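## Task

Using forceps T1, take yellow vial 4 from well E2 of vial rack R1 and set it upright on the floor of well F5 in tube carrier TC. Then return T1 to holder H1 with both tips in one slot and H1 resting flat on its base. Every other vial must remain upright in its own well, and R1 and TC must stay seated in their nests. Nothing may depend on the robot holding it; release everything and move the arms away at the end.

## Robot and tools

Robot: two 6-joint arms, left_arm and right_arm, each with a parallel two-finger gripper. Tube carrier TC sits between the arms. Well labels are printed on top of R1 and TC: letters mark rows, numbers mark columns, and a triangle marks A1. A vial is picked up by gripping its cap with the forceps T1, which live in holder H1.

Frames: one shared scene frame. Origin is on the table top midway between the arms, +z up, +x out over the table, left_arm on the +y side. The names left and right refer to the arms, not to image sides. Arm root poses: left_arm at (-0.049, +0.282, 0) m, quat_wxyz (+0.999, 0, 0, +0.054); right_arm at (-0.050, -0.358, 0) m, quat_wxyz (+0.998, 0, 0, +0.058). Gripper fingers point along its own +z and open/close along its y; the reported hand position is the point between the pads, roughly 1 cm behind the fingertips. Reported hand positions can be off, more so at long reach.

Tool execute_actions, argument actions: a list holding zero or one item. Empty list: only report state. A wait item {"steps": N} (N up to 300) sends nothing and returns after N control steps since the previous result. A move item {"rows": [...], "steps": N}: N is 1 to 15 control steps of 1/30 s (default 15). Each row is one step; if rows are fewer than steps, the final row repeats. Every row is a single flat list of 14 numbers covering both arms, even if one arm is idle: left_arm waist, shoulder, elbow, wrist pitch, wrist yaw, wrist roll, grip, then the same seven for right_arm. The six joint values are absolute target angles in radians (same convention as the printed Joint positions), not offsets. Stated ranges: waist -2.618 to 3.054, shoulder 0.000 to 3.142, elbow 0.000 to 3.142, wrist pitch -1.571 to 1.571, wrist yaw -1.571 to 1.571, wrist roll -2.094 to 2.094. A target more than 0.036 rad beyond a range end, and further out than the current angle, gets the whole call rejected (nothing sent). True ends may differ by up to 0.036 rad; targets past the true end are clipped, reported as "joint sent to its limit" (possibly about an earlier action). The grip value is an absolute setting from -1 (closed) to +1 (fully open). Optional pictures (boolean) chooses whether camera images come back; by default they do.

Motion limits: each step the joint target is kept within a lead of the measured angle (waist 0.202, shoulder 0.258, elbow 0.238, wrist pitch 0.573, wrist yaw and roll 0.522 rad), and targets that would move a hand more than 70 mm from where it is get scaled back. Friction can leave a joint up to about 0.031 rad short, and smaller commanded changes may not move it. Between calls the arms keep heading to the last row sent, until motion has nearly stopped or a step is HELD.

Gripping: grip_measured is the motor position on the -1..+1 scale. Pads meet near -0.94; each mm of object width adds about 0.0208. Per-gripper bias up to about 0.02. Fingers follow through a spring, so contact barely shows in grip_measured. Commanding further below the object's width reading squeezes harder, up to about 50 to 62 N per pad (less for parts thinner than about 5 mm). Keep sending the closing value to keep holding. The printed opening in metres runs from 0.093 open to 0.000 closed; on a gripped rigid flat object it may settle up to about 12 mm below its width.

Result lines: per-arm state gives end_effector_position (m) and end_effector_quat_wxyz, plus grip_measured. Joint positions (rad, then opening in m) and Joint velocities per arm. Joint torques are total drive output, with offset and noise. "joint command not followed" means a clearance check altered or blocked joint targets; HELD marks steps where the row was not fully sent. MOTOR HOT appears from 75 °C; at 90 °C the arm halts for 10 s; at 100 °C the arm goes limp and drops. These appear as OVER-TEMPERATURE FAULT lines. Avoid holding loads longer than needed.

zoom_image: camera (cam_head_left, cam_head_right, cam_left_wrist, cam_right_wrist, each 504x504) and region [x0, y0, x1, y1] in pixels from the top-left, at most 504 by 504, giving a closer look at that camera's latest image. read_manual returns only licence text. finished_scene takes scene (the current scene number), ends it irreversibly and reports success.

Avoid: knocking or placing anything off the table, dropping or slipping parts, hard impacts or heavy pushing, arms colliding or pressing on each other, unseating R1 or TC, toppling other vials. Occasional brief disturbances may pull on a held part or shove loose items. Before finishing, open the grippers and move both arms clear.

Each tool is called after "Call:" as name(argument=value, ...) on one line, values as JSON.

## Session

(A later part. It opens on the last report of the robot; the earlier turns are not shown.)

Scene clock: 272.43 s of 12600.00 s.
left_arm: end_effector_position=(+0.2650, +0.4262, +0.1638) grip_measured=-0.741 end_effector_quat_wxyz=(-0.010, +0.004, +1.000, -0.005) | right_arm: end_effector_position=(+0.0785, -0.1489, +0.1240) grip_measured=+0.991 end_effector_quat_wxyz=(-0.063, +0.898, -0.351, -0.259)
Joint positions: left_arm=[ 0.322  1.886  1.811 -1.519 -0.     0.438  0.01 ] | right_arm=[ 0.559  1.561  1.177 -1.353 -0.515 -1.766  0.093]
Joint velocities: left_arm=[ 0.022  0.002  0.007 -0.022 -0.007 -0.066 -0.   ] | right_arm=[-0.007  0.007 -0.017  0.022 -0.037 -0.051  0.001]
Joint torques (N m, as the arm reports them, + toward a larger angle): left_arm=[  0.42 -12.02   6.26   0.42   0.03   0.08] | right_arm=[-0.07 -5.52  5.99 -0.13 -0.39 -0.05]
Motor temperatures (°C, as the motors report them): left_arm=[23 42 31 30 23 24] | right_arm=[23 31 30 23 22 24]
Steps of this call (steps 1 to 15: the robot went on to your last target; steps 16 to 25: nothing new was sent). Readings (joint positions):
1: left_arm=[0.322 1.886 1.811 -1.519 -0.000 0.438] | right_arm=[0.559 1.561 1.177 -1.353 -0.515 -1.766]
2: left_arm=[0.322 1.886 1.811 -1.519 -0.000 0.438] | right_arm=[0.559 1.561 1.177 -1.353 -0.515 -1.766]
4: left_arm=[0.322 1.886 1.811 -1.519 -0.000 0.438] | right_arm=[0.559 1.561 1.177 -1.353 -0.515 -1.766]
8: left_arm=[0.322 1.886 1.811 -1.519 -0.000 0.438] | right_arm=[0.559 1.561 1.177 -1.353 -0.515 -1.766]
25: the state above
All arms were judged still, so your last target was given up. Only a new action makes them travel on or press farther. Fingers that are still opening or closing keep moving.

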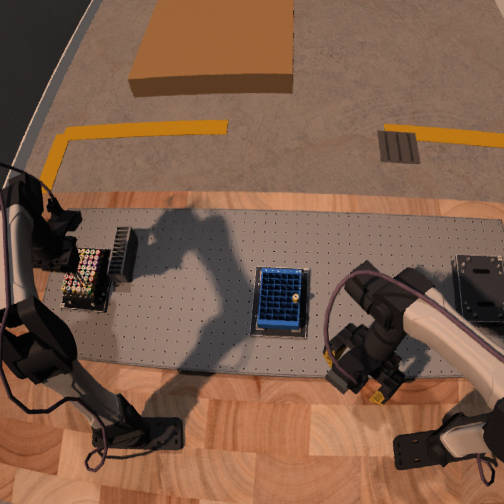

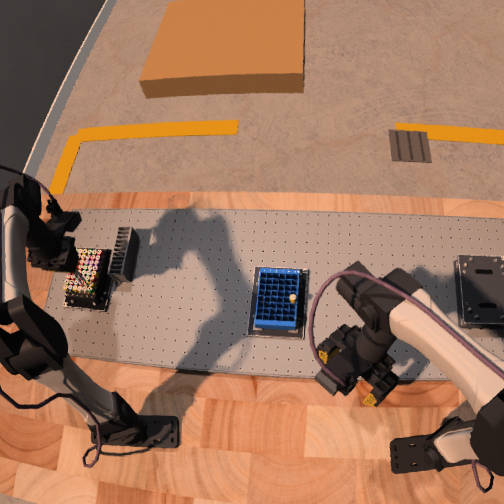

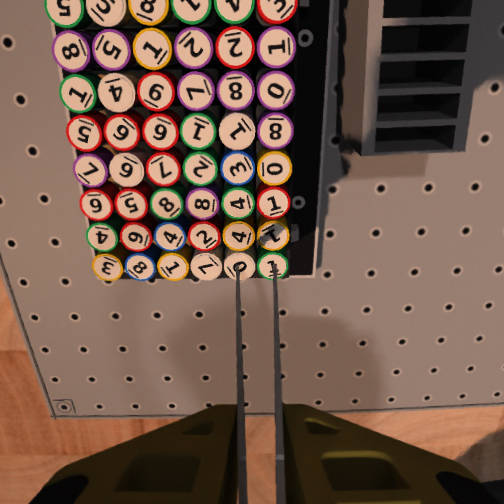

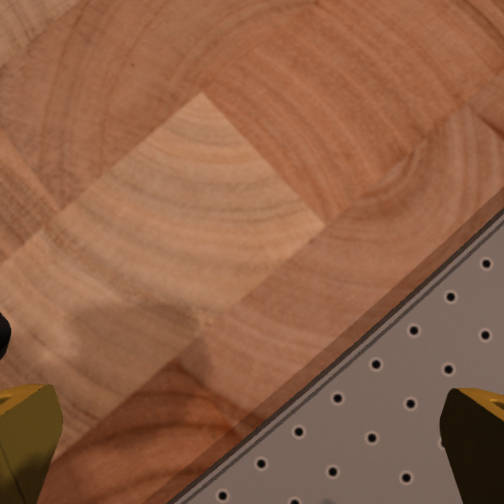

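Call:
execute_actions(actions=[{"rows": [[0.348,1.868,1.80,-1.483,0,0.445,-0.74,0.559,1.561,1.177,-1.353,-0.515,-1.766,1]], "steps": 15}], pictures=false)

Call:
execute_actions(actions=[{"steps": 20}])

Scene clock: 275.83 s of 12600.00 s.
left_arm: end_effector_position=(+0.2670, +0.4342, +0.1638) grip_measured=-0.741 end_effector_quat_wxyz=(-0.000, -0.005, +1.000, -0.000) | right_arm: end_effector_position=(+0.0785, -0.1489, +0.1240) grip_measured=+0.991 end_effector_quat_wxyz=(-0.063, +0.898, -0.351, -0.259)
Joint positions: left_arm=[ 0.34   1.886  1.811 -1.498  0.     0.438  0.01 ] | right_arm=[ 0.559  1.561  1.177 -1.353 -0.515 -1.766  0.093]
Joint velocities: left_arm=[-0.017  0.007 -0.002 -0.022 -0.037 -0.051 -0.   ] | right_arm=[ 0.007 -0.007  0.002 -0.022 -0.007  0.022 -0.001]
Joint torques (N m, as the arm reports them, + toward a larger angle): left_arm=[  0.11 -12.02   6.42   0.39   0.09   0.08] | right_arm=[ 0.02 -5.5   6.07 -0.13 -0.41 -0.02]
Motor temperatures (°C, as the motors report them): left_arm=[23 42 31 30 23 24] | right_arm=[23 31 30 23 22 24]
Steps of this call (steps 1 to 87: nothing new was sent; steps 88 to 102: all 15 steps of this action). Readings (joint positions):
88: left_arm=[0.323 1.886 1.811 -1.517 0.000 0.438] | right_arm=[0.559 1.561 1.177 -1.353 -0.515 -1.766]
89: left_arm=[0.327 1.886 1.811 -1.513 0.000 0.438] | right_arm=[0.559 1.561 1.177 -1.353 -0.515 -1.766]
91: left_arm=[0.336 1.886 1.811 -1.507 0.000 0.438] | right_arm=[0.559 1.561 1.177 -1.353 -0.515 -1.766]
95: left_arm=[0.340 1.886 1.811 -1.500 0.000 0.438] | right_arm=[0.559 1.561 1.177 -1.353 -0.515 -1.766]
102: the state above

Scene clock: 276.50 s of 12600.00 s.
left_arm: end_effector_position=(+0.2670, +0.4342, +0.1638) grip_measured=-0.741 end_effector_quat_wxyz=(-0.000, -0.005, +1.000, -0.000) | right_arm: end_effector_position=(+0.0785, -0.1489, +0.1240) grip_measured=+0.991 end_effector_quat_wxyz=(-0.063, +0.898, -0.351, -0.259)
Joint positions: left_arm=[ 0.34   1.886  1.811 -1.497  0.     0.438  0.01 ] | right_arm=[ 0.559  1.561  1.177 -1.353 -0.515 -1.766  0.093]
Joint velocities: left_arm=[-0.017 -0.002  0.017 -0.022  0.022  0.007 -0.   ] | right_arm=[ 0.002 -0.012 -0.007  0.022 -0.007  0.022 -0.   ]
Joint torques (N m, as the arm reports them, + toward a larger angle): left_arm=[  0.22 -12.15   6.29   0.46   0.07   0.09] | right_arm=[-0.1  -5.56  5.92 -0.09 -0.38 -0.05]
Motor temperatures (°C, as the motors report them): left_arm=[23 42 31 30 23 24] | right_arm=[23 31 30 23 22 24]
Steps of this call (steps 1 to 15: the robot went on to your last target; steps 16 to 20: nothing new was sent). Readings (joint positions):
1: left_arm=[0.340 1.886 1.811 -1.498 0.000 0.438] | right_arm=[0.559 1.561 1.177 -1.353 -0.515 -1.766]
2: left_arm=[0.340 1.886 1.811 -1.498 0.000 0.438] | right_arm=[0.559 1.561 1.177 -1.353 -0.515 -1.766]
4: left_arm=[0.340 1.886 1.811 -1.497 0.000 0.438] | right_arm=[0.559 1.561 1.177 -1.353 -0.515 -1.766]
8: left_arm=[0.340 1.886 1.811 -1.497 0.000 0.438] | right_arm=[0.559 1.561 1.177 -1.353 -0.515 -1.766]
20: the state above
All arms were judged still, so your last target was given up. Only a new action makes them travel on or press farther. Fingers that are still opening or closing keep moving.

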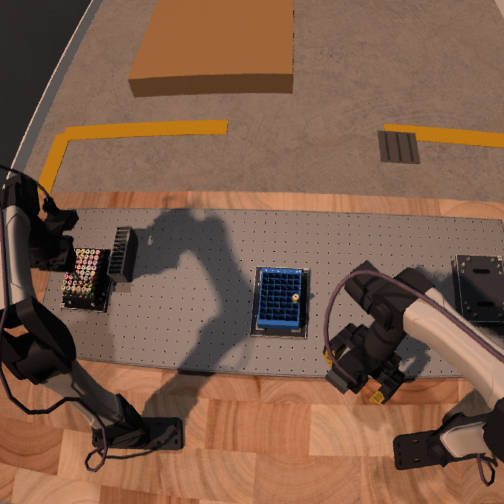

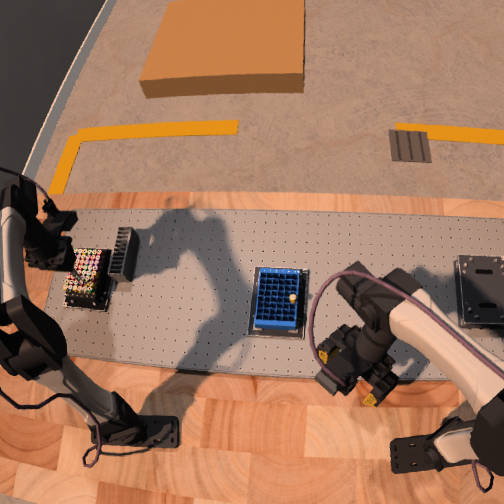

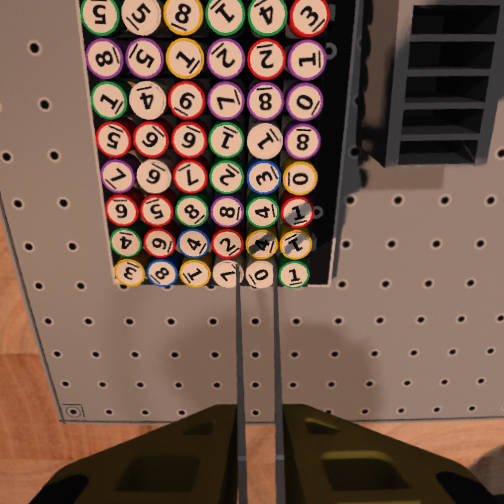

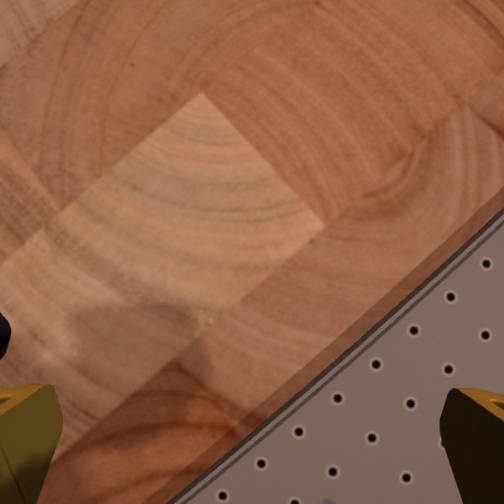

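Call:
execute_actions(actions=[{"rows": [[0.328,1.885,1.775,-1.447,0,0.445,-0.74,0.559,1.561,1.177,-1.353,-0.515,-1.766,1]], "steps": 15}], pictures=false)

Call:
execute_actions(actions=[{"steps": 20}])

Scene clock: 281.73 s of 12600.00 s.
left_arm: end_effector_position=(+0.2705, +0.4359, +0.1581) grip_measured=-0.741 end_effector_quat_wxyz=(+0.005, -0.005, +1.000, +0.002) | right_arm: end_effector_position=(+0.0785, -0.1489, +0.1240) grip_measured=+0.991 end_effector_quat_wxyz=(-0.063, +0.898, -0.351, -0.259)
Joint positions: left_arm=[ 0.34   1.886  1.788 -1.462  0.     0.438  0.01 ] | right_arm=[ 0.559  1.561  1.177 -1.353 -0.515 -1.766  0.093]
Joint velocities: left_arm=[-0.002 -0.007  0.007 -0.037 -0.037  0.066  0.   ] | right_arm=[-0.002 -0.007 -0.002 -0.007  0.022 -0.081 -0.001]
Joint torques (N m, as the arm reports them, + toward a larger angle): left_arm=[ -1.46 -10.81   6.14   0.46   0.04   0.06] | right_arm=[-0.03 -5.35  6.01 -0.1  -0.38 -0.04]
Motor temperatures (°C, as the motors report them): left_arm=[23 42 31 30 23 24] | right_arm=[23 31 31 23 22 24]
Steps of this call (steps 1 to 90: nothing new was sent; then 1.73 s passed at rest; steps 91 to 105: all 15 steps of this action). Readings (joint positions):
91: left_arm=[0.340 1.886 1.807 -1.492 0.000 0.438] | right_arm=[0.559 1.561 1.177 -1.353 -0.515 -1.766]
92: left_arm=[0.340 1.886 1.803 -1.486 0.000 0.438] | right_arm=[0.559 1.561 1.177 -1.353 -0.515 -1.766]
94: left_arm=[0.340 1.886 1.792 -1.476 0.000 0.438] | right_arm=[0.559 1.561 1.177 -1.353 -0.515 -1.766]
98: left_arm=[0.340 1.886 1.788 -1.468 0.000 0.438] | right_arm=[0.559 1.561 1.177 -1.353 -0.515 -1.766]
105: the state above

Scene clock: 282.40 s of 12600.00 s.
left_arm: end_effector_position=(+0.2707, +0.4360, +0.1581) grip_measured=-0.741 end_effector_quat_wxyz=(+0.006, -0.005, +1.000, +0.003) | right_arm: end_effector_position=(+0.0785, -0.1489, +0.1240) grip_measured=+0.991 end_effector_quat_wxyz=(-0.063, +0.898, -0.351, -0.259)
Joint positions: left_arm=[ 0.34   1.886  1.788 -1.461  0.     0.438  0.01 ] | right_arm=[ 0.559  1.561  1.177 -1.353 -0.515 -1.766  0.093]
Joint velocities: left_arm=[-0.007  0.002  0.007  0.022  0.051  0.11  -0.   ] | right_arm=[-0.007 -0.007 -0.017 -0.095 -0.037 -0.037 -0.001]
Joint torques (N m, as the arm reports them, + toward a larger angle): left_arm=[ -1.41 -10.64   6.3    0.48   0.07   0.09] | right_arm=[-0.08 -5.49  6.16 -0.07 -0.4  -0.01]
Motor temperatures (°C, as the motors report them): left_arm=[23 42 31 30 23 24] | right_arm=[23 31 31 23 22 24]
Steps of this call (steps 1 to 15: the robot went on to your last target; steps 16 to 20: nothing new was sent). Readings (joint positions):
1: left_arm=[0.340 1.886 1.788 -1.462 0.000 0.438] | right_arm=[0.559 1.561 1.177 -1.353 -0.515 -1.766]
2: left_arm=[0.340 1.886 1.788 -1.462 0.000 0.438] | right_arm=[0.559 1.561 1.177 -1.353 -0.515 -1.766]
4: left_arm=[0.340 1.886 1.788 -1.462 0.000 0.438] | right_arm=[0.559 1.561 1.177 -1.353 -0.515 -1.766]
8: left_arm=[0.340 1.886 1.788 -1.461 0.000 0.438] | right_arm=[0.559 1.561 1.177 -1.353 -0.515 -1.766]
20: the state above
All arms were judged still, so your last target was given up. Only a new action makes them travel on or press farther. Fingers that are still opening or closing keep moving.

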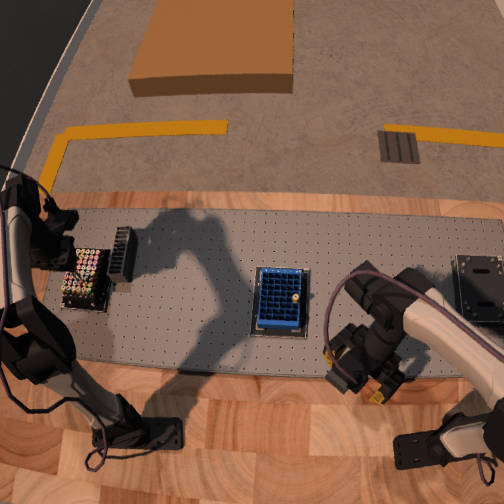

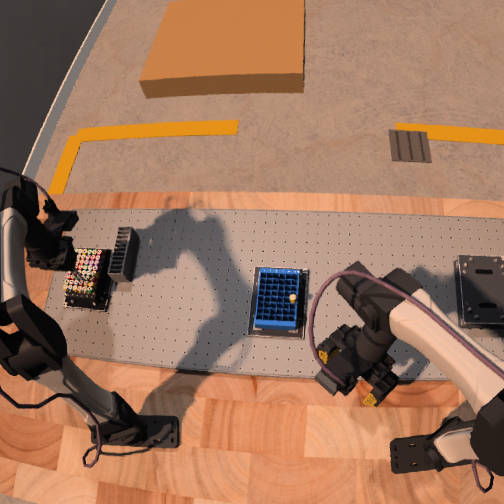

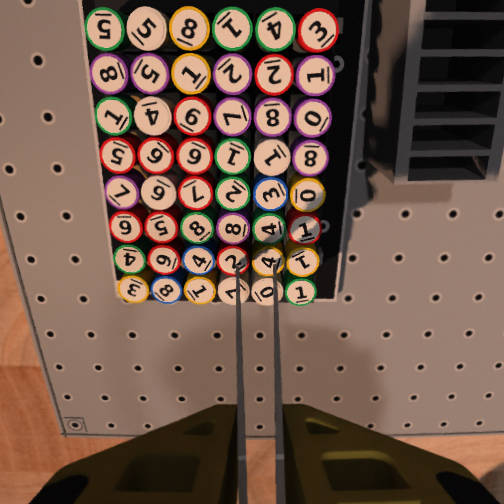

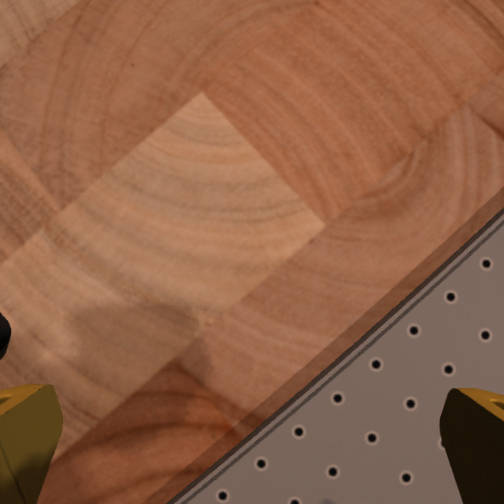

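Call:
execute_actions(actions=[{"rows": [[0.319,1.905,1.775,-1.447,0,0.445,-0.74,0.559,1.561,1.177,-1.353,-0.515,-1.766,1]], "steps": 15}], pictures=false)

Call:
execute_actions(actions=[{"steps": 20}])

Scene clock: 286.57 s of 12600.00 s.
left_arm: end_effector_position=(+0.2739, +0.4323, +0.1549) grip_measured=-0.741 end_effector_quat_wxyz=(+0.003, +0.001, +1.000, +0.001) | right_arm: end_effector_position=(+0.0785, -0.1489, +0.1240) grip_measured=+0.991 end_effector_quat_wxyz=(-0.063, +0.898, -0.351, -0.259)
Joint positions: left_arm=[ 0.327  1.895  1.788 -1.458  0.     0.438  0.01 ] | right_arm=[ 0.559  1.561  1.177 -1.353 -0.515 -1.766  0.093]
Joint velocities: left_arm=[-0.002  0.002  0.007 -0.022  0.007 -0.051 -0.   ] | right_arm=[-0.007  0.012 -0.007  0.022 -0.022 -0.037 -0.001]
Joint torques (N m, as the arm reports them, + toward a larger angle): left_arm=[ -1.22 -10.12   6.37   0.41   0.07   0.07] | right_arm=[-0.13 -5.52  5.87 -0.11 -0.37 -0.03]
Motor temperatures (°C, as the motors report them): left_arm=[23 42 31 29 23 24] | right_arm=[23 31 31 23 22 24]
Steps of this call (steps 1 to 90: nothing new was sent; then 0.67 s passed at rest; steps 91 to 105: all 15 steps of this action). Readings (joint positions):
91: left_arm=[0.339 1.886 1.788 -1.461 0.000 0.438] | right_arm=[0.559 1.561 1.177 -1.353 -0.515 -1.766]
92: left_arm=[0.337 1.888 1.788 -1.461 0.000 0.438] | right_arm=[0.559 1.561 1.177 -1.353 -0.515 -1.766]
94: left_arm=[0.331 1.892 1.788 -1.461 0.000 0.438] | right_arm=[0.559 1.561 1.177 -1.353 -0.515 -1.766]
98: left_arm=[0.327 1.895 1.788 -1.458 0.000 0.438] | right_arm=[0.559 1.561 1.177 -1.353 -0.515 -1.766]
105: the state above

Scene clock: 287.23 s of 12600.00 s.
left_arm: end_effector_position=(+0.2739, +0.4323, +0.1549) grip_measured=-0.741 end_effector_quat_wxyz=(+0.003, +0.001, +1.000, +0.001) | right_arm: end_effector_position=(+0.0785, -0.1489, +0.1240) grip_measured=+0.991 end_effector_quat_wxyz=(-0.063, +0.898, -0.351, -0.259)
Joint positions: left_arm=[ 0.327  1.895  1.788 -1.458  0.     0.438  0.01 ] | right_arm=[ 0.559  1.561  1.177 -1.353 -0.515 -1.766  0.093]
Joint velocities: left_arm=[-0.002  0.002  0.007  0.051 -0.007 -0.051 -0.   ] | right_arm=[-0.012 -0.012 -0.007  0.11   0.051 -0.007 -0.001]
Joint torques (N m, as the arm reports them, + toward a larger angle): left_arm=[-1.17 -9.88  6.37  0.42  0.06  0.08] | right_arm=[-0.23 -5.44  6.05 -0.08 -0.4  -0.02]
Motor temperatures (°C, as the motors report them): left_arm=[23 42 31 29 23 24] | right_arm=[23 31 31 23 22 24]
Steps of this call (steps 1 to 15: the robot went on to your last target; steps 16 to 20: nothing new was sent). Readings (joint positions):
1: left_arm=[0.327 1.895 1.788 -1.458 0.000 0.438] | right_arm=[0.559 1.561 1.177 -1.353 -0.515 -1.766]
2: left_arm=[0.327 1.895 1.788 -1.458 0.000 0.438] | right_arm=[0.559 1.561 1.177 -1.353 -0.515 -1.766]
4: left_arm=[0.327 1.895 1.788 -1.458 0.000 0.438] | right_arm=[0.559 1.561 1.177 -1.353 -0.515 -1.766]
8: left_arm=[0.327 1.895 1.788 -1.458 0.000 0.438] | right_arm=[0.559 1.561 1.177 -1.353 -0.515 -1.766]
20: the state above
All arms were judged still, so your last target was given up. Only a new action makes them travel on or press farther. Fingers that are still opening or closing keep moving.

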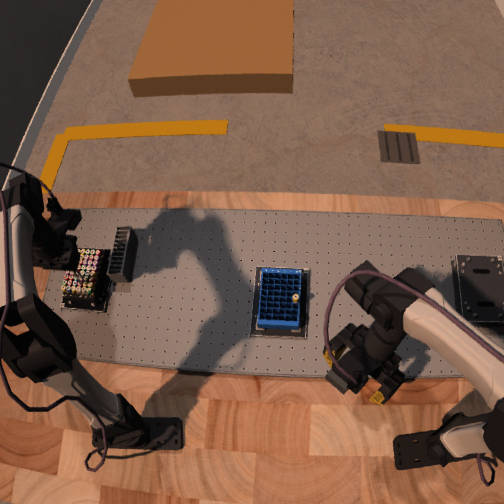

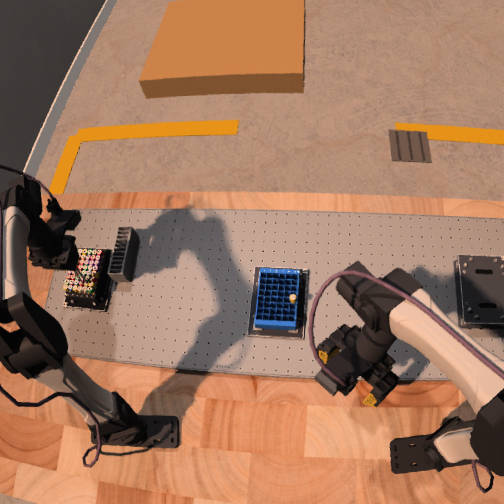

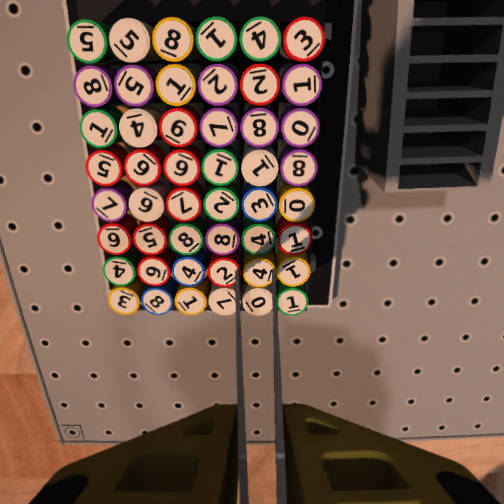

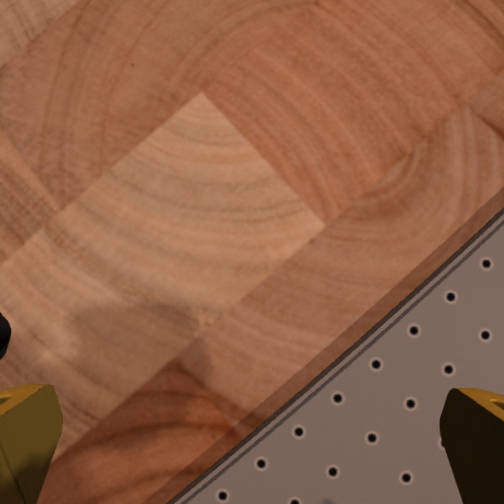

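Call:
execute_actions(actions=[{"rows": [[0.343,1.905,1.755,-1.447,0,0.445,-0.74,0.559,1.561,1.177,-1.353,-0.515,-1.766,1]], "steps": 15}], pictures=false)

Call:
execute_actions(actions=[{"steps": 20}])

Call:
zoom_image(camera="cam_left_wrist", region=[180, 200, 340, 360])

Scene clock: 291.30 s of 12600.00 s.
left_arm: end_effector_position=(+0.2710, +0.4335, +0.1518) grip_measured=-0.741 end_effector_quat_wxyz=(-0.002, -0.002, +1.000, -0.001) | right_arm: end_effector_position=(+0.0785, -0.1489, +0.1240) grip_measured=+0.991 end_effector_quat_wxyz=(-0.063, +0.898, -0.351, -0.259)
Joint positions: left_arm=[ 0.334  1.895  1.776 -1.456  0.     0.438  0.01 ] | right_arm=[ 0.559  1.561  1.177 -1.353 -0.515 -1.766  0.093]
Joint velocities: left_arm=[-0.002  0.002 -0.012 -0.007 -0.022 -0.066 -0.   ] | right_arm=[-0.002 -0.002 -0.007 -0.022 -0.022 -0.022 -0.001]
Joint torques (N m, as the arm reports them, + toward a larger angle): left_arm=[ 0.04 -9.93  5.45  0.4   0.07  0.07] | right_arm=[-0.21 -5.55  6.21 -0.08 -0.37 -0.01]
Motor temperatures (°C, as the motors report them): left_arm=[23 42 31 29 23 24] | right_arm=[23 31 31 23 22 24]
Steps of this call (steps 1 to 90: nothing new was sent; then 0.57 s passed at rest; steps 91 to 105: all 15 steps of this action). Readings (joint positions):
91: left_arm=[0.328 1.895 1.786 -1.456 0.000 0.438] | right_arm=[0.559 1.561 1.177 -1.353 -0.515 -1.766]
92: left_arm=[0.329 1.895 1.784 -1.456 0.000 0.438] | right_arm=[0.559 1.561 1.177 -1.353 -0.515 -1.766]
94: left_arm=[0.332 1.895 1.778 -1.456 0.000 0.438] | right_arm=[0.559 1.561 1.177 -1.353 -0.515 -1.766]
98: left_arm=[0.334 1.895 1.776 -1.456 0.000 0.438] | right_arm=[0.559 1.561 1.177 -1.353 -0.515 -1.766]
105: the state above

Scene clock: 291.97 s of 12600.00 s.
left_arm: end_effector_position=(+0.2710, +0.4335, +0.1518) grip_measured=-0.741 end_effector_quat_wxyz=(-0.002, -0.002, +1.000, -0.001) | right_arm: end_effector_position=(+0.0785, -0.1489, +0.1240) grip_measured=+0.991 end_effector_quat_wxyz=(-0.063, +0.898, -0.351, -0.259)
Joint positions: left_arm=[ 0.334  1.895  1.776 -1.456  0.     0.438  0.01 ] | right_arm=[ 0.559  1.561  1.177 -1.353 -0.515 -1.766  0.093]
Joint velocities: left_arm=[-0.007  0.002 -0.012  0.037 -0.022 -0.022 -0.001] | right_arm=[-0.007 -0.002 -0.022  0.037  0.022  0.022 -0.001]
Joint torques (N m, as the arm reports them, + toward a larger angle): left_arm=[ 0.18 -9.85  5.55  0.42  0.05  0.04] | right_arm=[-0.05 -5.64  6.06 -0.12 -0.45 -0.01]
Motor temperatures (°C, as the motors report them): left_arm=[23 42 31 29 23 24] | right_arm=[23 31 31 23 22 24]
Steps of this call (steps 1 to 15: the robot went on to your last target; steps 16 to 20: nothing new was sent). Readings (joint positions):
1: left_arm=[0.334 1.895 1.776 -1.456 0.000 0.438] | right_arm=[0.559 1.561 1.177 -1.353 -0.515 -1.766]
2: left_arm=[0.334 1.895 1.776 -1.456 0.000 0.438] | right_arm=[0.559 1.561 1.177 -1.353 -0.515 -1.766]
4: left_arm=[0.334 1.895 1.776 -1.456 0.000 0.438] | right_arm=[0.559 1.561 1.177 -1.353 -0.515 -1.766]
8: left_arm=[0.334 1.895 1.776 -1.456 0.000 0.438] | right_arm=[0.559 1.561 1.177 -1.353 -0.515 -1.766]
20: the state above
All arms were judged still, so your last target was given up. Only a new action makes them travel on or press farther. Fingers that are still opening or closing keep moving.

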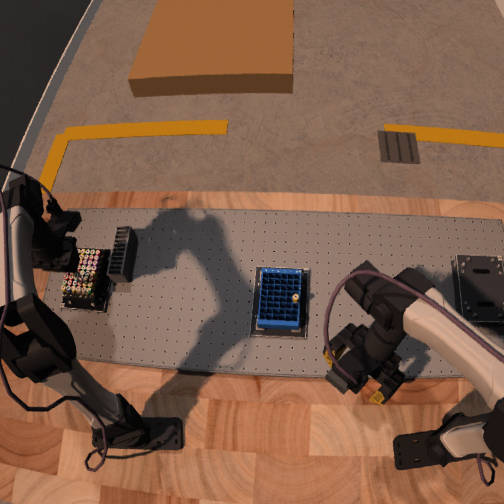

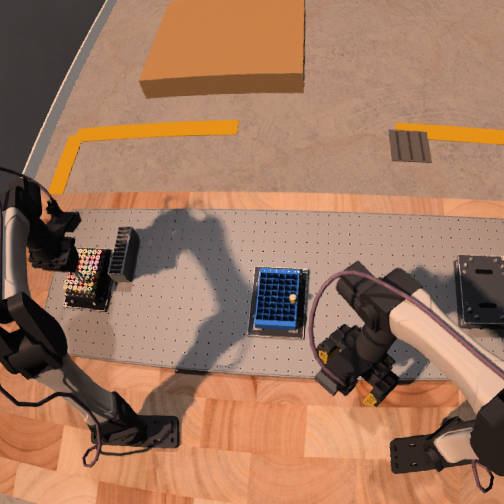

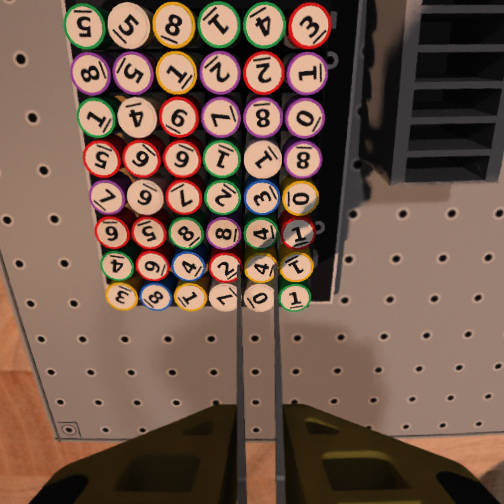

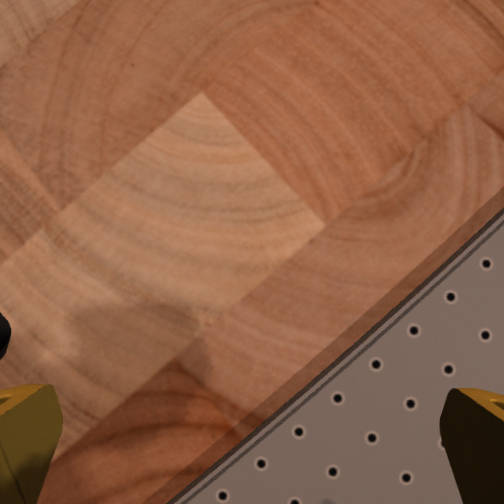

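Region (180, 200, 340, 360) of cam_left_wrist's 504x504 image, scaled by 3.150, with more detail than that image has.

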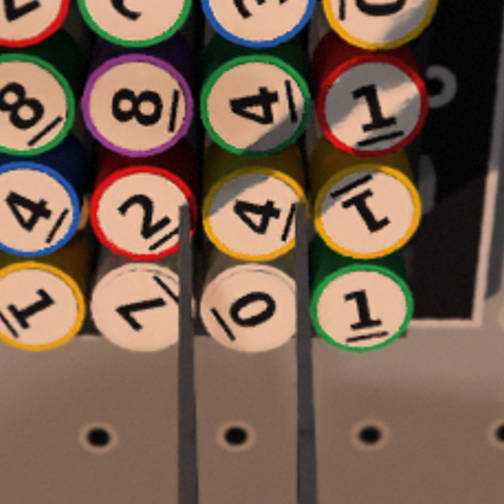

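Call:
execute_actions(actions=[{"rows": [[0.322,1.905,1.755,-1.447,0,0.445,-0.74,0.559,1.561,1.177,-1.353,-0.515,-1.766,1]], "steps": 15}], pictures=false)

Call:
execute_actions(actions=[{"steps": 15}])

Call:
zoom_image(camera="cam_left_wrist", region=[180, 200, 340, 360])

Scene clock: 294.93 s of 12600.00 s.
left_arm: end_effector_position=(+0.2710, +0.4335, +0.1518) grip_measured=-0.741 end_effector_quat_wxyz=(-0.002, -0.002, +1.000, -0.001) | right_arm: end_effector_position=(+0.0785, -0.1489, +0.1240) grip_measured=+0.991 end_effector_quat_wxyz=(-0.063, +0.898, -0.351, -0.259)
Joint positions: left_arm=[ 0.334  1.895  1.776 -1.456  0.     0.438  0.01 ] | right_arm=[ 0.559  1.561  1.177 -1.353 -0.515 -1.766  0.093]
Joint velocities: left_arm=[-0.012  0.002 -0.022 -0.007 -0.066 -0.066  0.001] | right_arm=[-0.002 -0.007  0.002  0.007 -0.066  0.037  0.001]
Joint torques (N m, as the arm reports them, + toward a larger angle): left_arm=[-1.39 -9.7   5.62  0.38  0.07  0.06] | right_arm=[-0.04 -5.57  6.01 -0.12 -0.41 -0.04]
Motor temperatures (°C, as the motors report them): left_arm=[23 42 31 29 23 24] | right_arm=[23 31 31 23 22 24]
Steps of this call (steps 1 to 74: nothing new was sent; steps 75 to 89: all 15 steps of this action). Readings (joint positions):
75: left_arm=[0.334 1.895 1.776 -1.456 0.000 0.438] | right_arm=[0.559 1.561 1.177 -1.353 -0.515 -1.766]
76: left_arm=[0.334 1.895 1.776 -1.456 0.000 0.438] | right_arm=[0.559 1.561 1.177 -1.353 -0.515 -1.766]
78: left_arm=[0.334 1.895 1.776 -1.456 0.000 0.438] | right_arm=[0.559 1.561 1.177 -1.353 -0.515 -1.766]
82: left_arm=[0.334 1.895 1.776 -1.456 0.000 0.438] | right_arm=[0.559 1.561 1.177 -1.353 -0.515 -1.766]
89: the state above

Scene clock: 295.43 s of 12600.00 s.
left_arm: end_effector_position=(+0.2710, +0.4335, +0.1518) grip_measured=-0.741 end_effector_quat_wxyz=(-0.002, -0.002, +1.000, -0.001) | right_arm: end_effector_position=(+0.0785, -0.1489, +0.1240) grip_measured=+0.991 end_effector_quat_wxyz=(-0.063, +0.898, -0.351, -0.259)
Joint positions: left_arm=[ 0.334  1.895  1.776 -1.456  0.     0.438  0.01 ] | right_arm=[ 0.559  1.561  1.177 -1.353 -0.515 -1.766  0.093]
Joint velocities: left_arm=[ 0.007  0.002 -0.022 -0.051 -0.022  0.095 -0.001] | right_arm=[-0.012 -0.002  0.002 -0.051 -0.007 -0.066 -0.001]
Joint torques (N m, as the arm reports them, + toward a larger angle): left_arm=[ -1.42 -10.02   5.55   0.4    0.07   0.05] | right_arm=[-0.06 -5.69  6.13 -0.1  -0.42  0.01]
Motor temperatures (°C, as the motors report them): left_arm=[23 42 31 29 23 24] | right_arm=[23 31 31 23 22 24]
Steps of this call (steps 1 to 15: the robot went on to your last target). Readings (joint positions):
1: left_arm=[0.334 1.895 1.776 -1.456 0.000 0.438] | right_arm=[0.559 1.561 1.177 -1.353 -0.515 -1.766]
2: left_arm=[0.334 1.895 1.776 -1.456 0.000 0.438] | right_arm=[0.559 1.561 1.177 -1.353 -0.515 -1.766]
4: left_arm=[0.334 1.895 1.776 -1.456 0.000 0.438] | right_arm=[0.559 1.561 1.177 -1.353 -0.515 -1.766]
8: left_arm=[0.334 1.895 1.776 -1.456 0.000 0.438] | right_arm=[0.559 1.561 1.177 -1.353 -0.515 -1.766]
15: the state above
All arms were judged still, so your last target was given up. Only a new action makes them travel on or press farther. Fingers that are still opening or closing keep moving.

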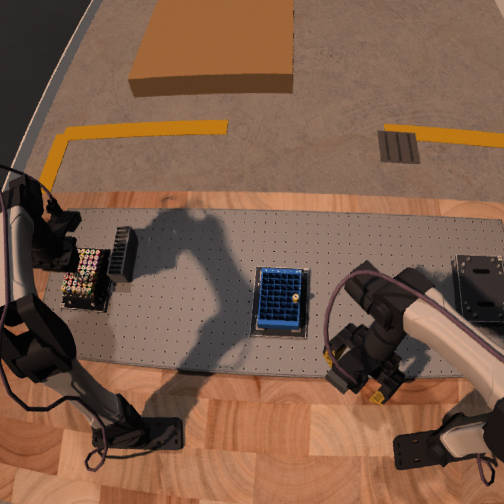

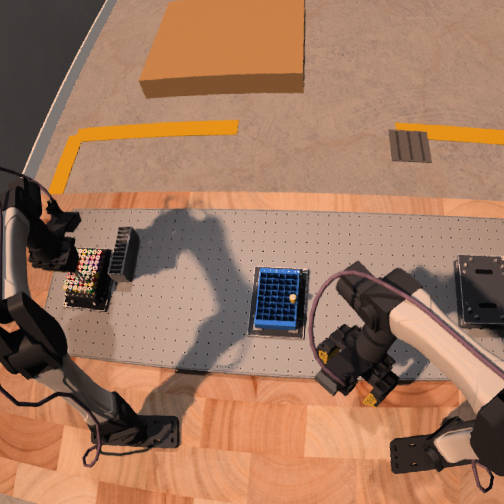

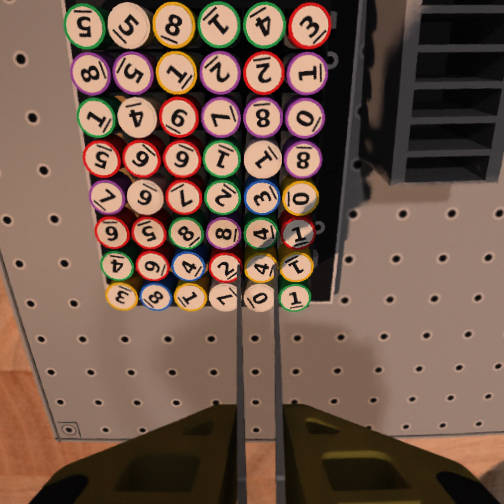

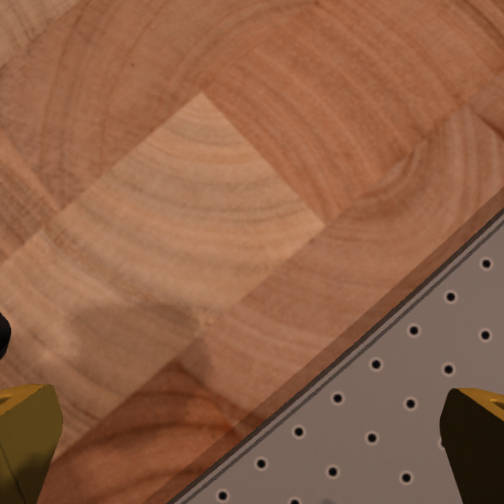

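Region (180, 200, 340, 360) of cam_left_wrist's 504x504 image, scaled by 3.150, with more detail than that image has.

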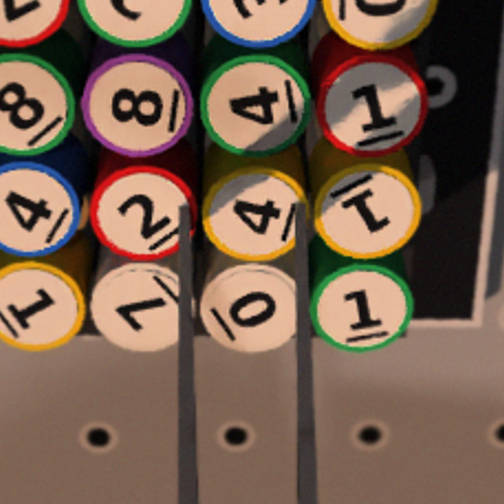

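Call:
execute_actions(actions=[{"rows": [[0.314,1.905,1.755,-1.447,0,0.445,-0.74,0.559,1.561,1.177,-1.353,-0.515,-1.766,1],[0.314,1.905,1.755,-1.447,0,0.445,-0.74,0.559,1.561,1.177,-1.353,-0.515,-1.766,1],[0.322,1.905,1.755,-1.447,0,0.445,-0.74,0.559,1.561,1.177,-1.353,-0.515,-1.766,1]], "steps": 15}])

Call:
zoom_image(camera="cam_left_wrist", region=[180, 200, 340, 360])

Scene clock: 299.10 s of 12600.00 s.
left_arm: end_effector_position=(+0.2718, +0.4318, +0.1518) grip_measured=-0.741 end_effector_quat_wxyz=(-0.002, +0.001, +1.000, -0.001) | right_arm: end_effector_position=(+0.0785, -0.1489, +0.1240) grip_measured=+0.991 end_effector_quat_wxyz=(-0.063, +0.898, -0.351, -0.259)
Joint positions: left_arm=[ 0.328  1.895  1.776 -1.456  0.     0.438  0.01 ] | right_arm=[ 0.559  1.561  1.177 -1.353 -0.515 -1.766  0.093]
Joint velocities: left_arm=[ 0.002 -0.002  0.007  0.022  0.022 -0.022 -0.   ] | right_arm=[-0.022  0.002  0.002 -0.051 -0.037 -0.037 -0.   ]
Joint torques (N m, as the arm reports them, + toward a larger angle): left_arm=[-0.99 -9.96  5.56  0.42  0.06  0.07] | right_arm=[-0.04 -5.43  6.   -0.09 -0.41  0.  ]
Motor temperatures (°C, as the motors report them): left_arm=[23 42 31 29 23 24] | right_arm=[23 31 31 23 22 24]
Steps of this call (steps 1 to 90: nothing new was sent; then 0.17 s passed at rest; steps 91 to 105: all 15 steps of this action). Readings (joint positions):
91: left_arm=[0.333 1.895 1.776 -1.456 0.000 0.438] | right_arm=[0.559 1.561 1.177 -1.353 -0.515 -1.766]
92: left_arm=[0.331 1.895 1.776 -1.456 0.000 0.438] | right_arm=[0.559 1.561 1.177 -1.353 -0.515 -1.766]
94: left_arm=[0.328 1.895 1.776 -1.456 0.000 0.438] | right_arm=[0.559 1.561 1.177 -1.353 -0.515 -1.766]
98: left_arm=[0.328 1.895 1.776 -1.456 0.000 0.438] | right_arm=[0.559 1.561 1.177 -1.353 -0.515 -1.766]
105: the state above

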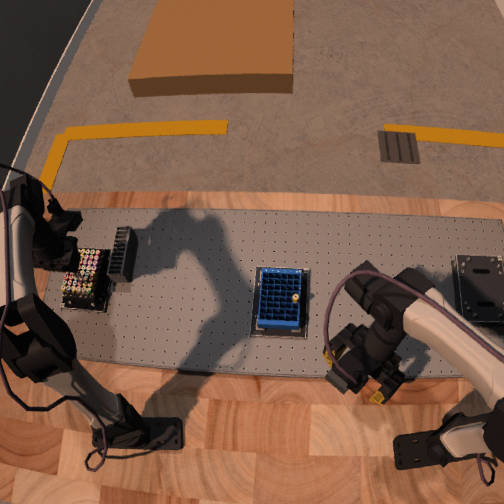

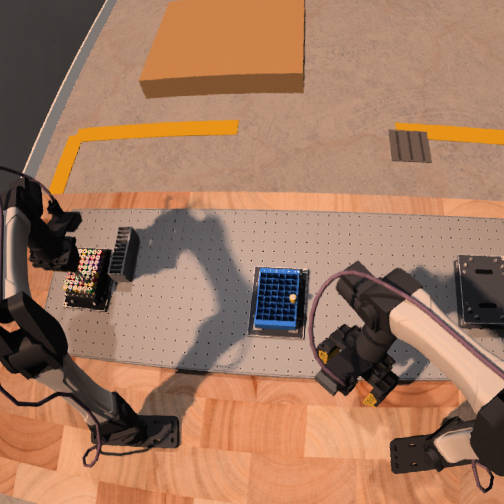

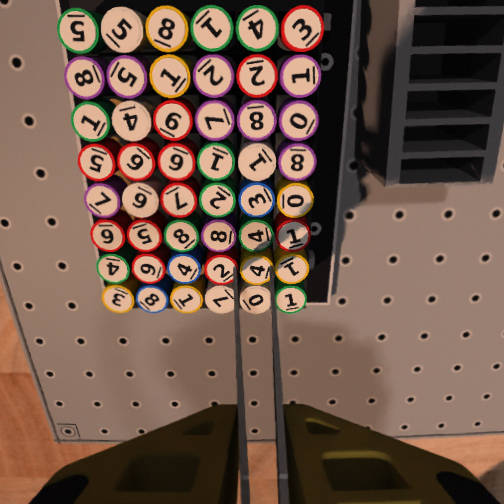

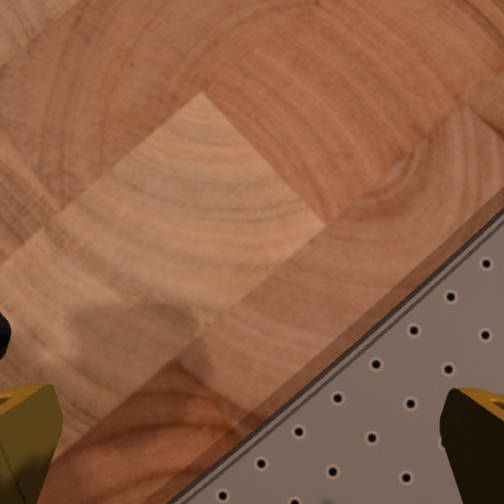

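Region (180, 200, 340, 360) of cam_left_wrist's 504x504 image, scaled by 3.150, with more detail than that image has.

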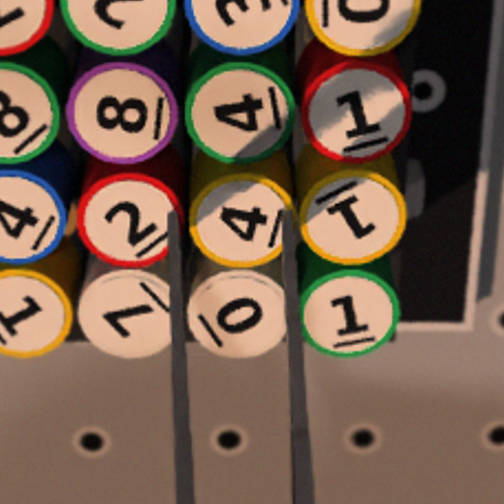

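Call:
execute_actions(actions=[{"rows": [[0.322,1.895,1.81,-1.47,0,0.445,-0.74,0.559,1.561,1.177,-1.353,-0.515,-1.766,1]], "steps": 15}], pictures=false)

Call:
execute_actions(actions=[{"rows": [[0.308,1.895,1.81,-1.47,0,0.445,-0.74,0.559,1.561,1.177,-1.353,-0.515,-1.766,1],[0.308,1.895,1.81,-1.47,0,0.445,-0.74,0.559,1.561,1.177,-1.353,-0.515,-1.766,1],[0.317,1.895,1.81,-1.47,0,0.445,-0.74,0.559,1.561,1.177,-1.353,-0.515,-1.766,1]], "steps": 15}])

Call:
zoom_image(camera="cam_left_wrist", region=[180, 200, 340, 360])

Scene clock: 303.43 s of 12600.00 s.
left_arm: end_effector_position=(+0.2737, +0.4327, +0.1548) grip_measured=-0.741 end_effector_quat_wxyz=(+0.003, +0.001, +1.000, +0.001) | right_arm: end_effector_position=(+0.0785, -0.1489, +0.1240) grip_measured=+0.991 end_effector_quat_wxyz=(-0.063, +0.898, -0.351, -0.259)
Joint positions: left_arm=[ 0.328  1.895  1.788 -1.457  0.     0.438  0.01 ] | right_arm=[ 0.559  1.561  1.177 -1.353 -0.515 -1.766  0.093]
Joint velocities: left_arm=[ 0.012 -0.007 -0.002  0.007  0.007 -0.022 -0.001] | right_arm=[ 0.002  0.007  0.007 -0.051  0.007 -0.022 -0.002]
Joint torques (N m, as the arm reports them, + toward a larger angle): left_arm=[ -0.93 -10.82   9.23   0.19   0.02   0.06] | right_arm=[ 0.06 -5.49  6.1  -0.06 -0.45 -0.04]
Motor temperatures (°C, as the motors report them): left_arm=[23 41 31 29 23 24] | right_arm=[23 31 31 23 22 24]
Steps of this call (steps 1 to 15: the robot went on to your last target; steps 16 to 90: nothing new was sent; then 0.83 s passed at rest; steps 91 to 105: all 15 steps of this action). Readings (joint positions):
91: left_arm=[0.328 1.895 1.778 -1.457 0.000 0.438] | right_arm=[0.559 1.561 1.177 -1.353 -0.515 -1.766]
92: left_arm=[0.328 1.895 1.781 -1.457 0.000 0.438] | right_arm=[0.559 1.561 1.177 -1.353 -0.515 -1.766]
94: left_arm=[0.328 1.895 1.786 -1.457 0.000 0.438] | right_arm=[0.559 1.561 1.177 -1.353 -0.515 -1.766]
98: left_arm=[0.328 1.895 1.788 -1.457 0.000 0.438] | right_arm=[0.559 1.561 1.177 -1.353 -0.515 -1.766]
105: the state above

Scene clock: 303.93 s of 12600.00 s.
left_arm: end_effector_position=(+0.2746, +0.4309, +0.1548) grip_measured=-0.741 end_effector_quat_wxyz=(+0.003, +0.004, +1.000, +0.001) | right_arm: end_effector_position=(+0.0785, -0.1489, +0.1240) grip_measured=+0.991 end_effector_quat_wxyz=(-0.063, +0.898, -0.351, -0.259)
Joint positions: left_arm=[ 0.323  1.895  1.788 -1.457 -0.     0.438  0.01 ] | right_arm=[ 0.559  1.561  1.177 -1.353 -0.515 -1.766  0.093]
Joint velocities: left_arm=[ 0.002  0.002  0.007 -0.066  0.022 -0.007 -0.001] | right_arm=[-0.017 -0.017 -0.032 -0.022  0.007 -0.007 -0.001]
Joint torques (N m, as the arm reports them, + toward a larger angle): left_arm=[ -1.15 -10.78   9.19   0.21   0.09   0.09] | right_arm=[-0.05 -5.64  6.15 -0.09 -0.38 -0.03]
Motor temperatures (°C, as the motors report them): left_arm=[23 41 31 29 23 24] | right_arm=[23 31 31 23 22 24]
Steps of this call (steps 1 to 15: all 15 steps of this action). Readings (joint positions):
1: left_arm=[0.327 1.895 1.788 -1.457 -0.000 0.438] | right_arm=[0.559 1.561 1.177 -1.353 -0.515 -1.766]
2: left_arm=[0.325 1.895 1.788 -1.457 -0.000 0.438] | right_arm=[0.559 1.561 1.177 -1.353 -0.515 -1.766]
4: left_arm=[0.323 1.895 1.788 -1.457 -0.000 0.438] | right_arm=[0.559 1.561 1.177 -1.353 -0.515 -1.766]
8: left_arm=[0.323 1.895 1.788 -1.457 -0.000 0.438] | right_arm=[0.559 1.561 1.177 -1.353 -0.515 -1.766]
15: the state above

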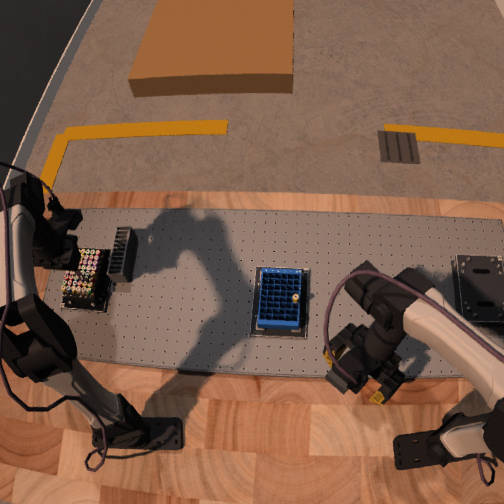

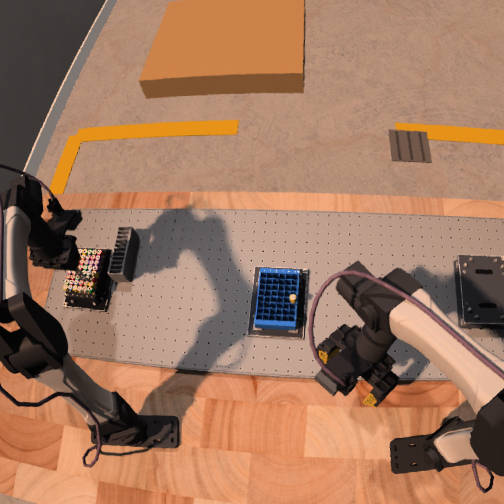

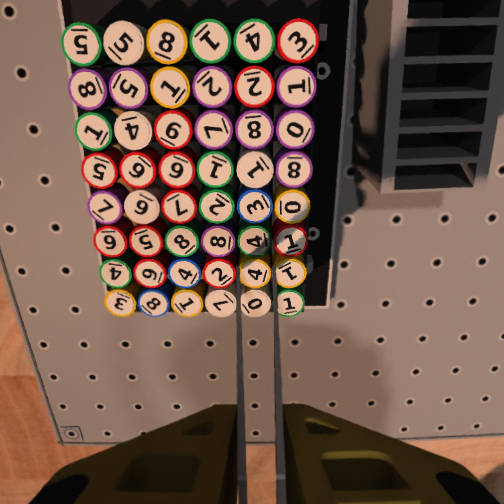

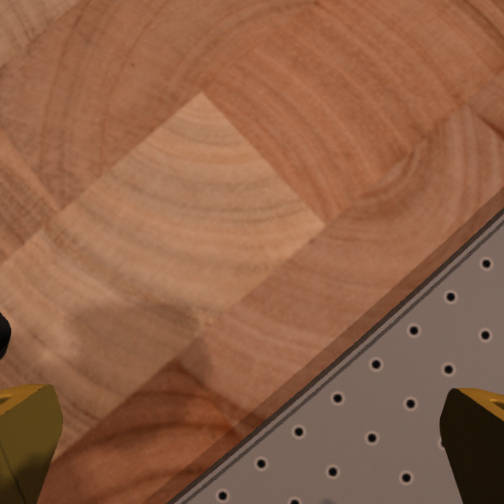

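Region (180, 200, 340, 360) of cam_left_wrist's 504x504 image, scaled by 3.150, with more detail than that image has.

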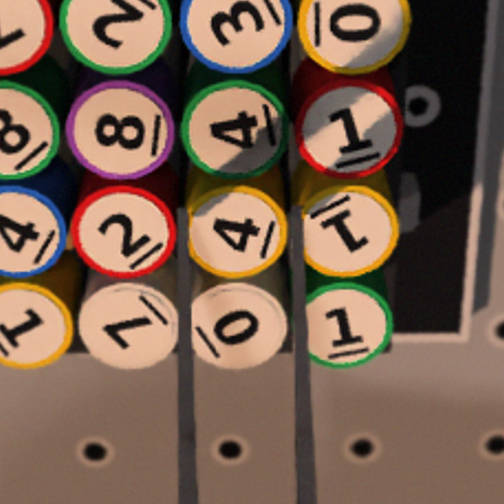

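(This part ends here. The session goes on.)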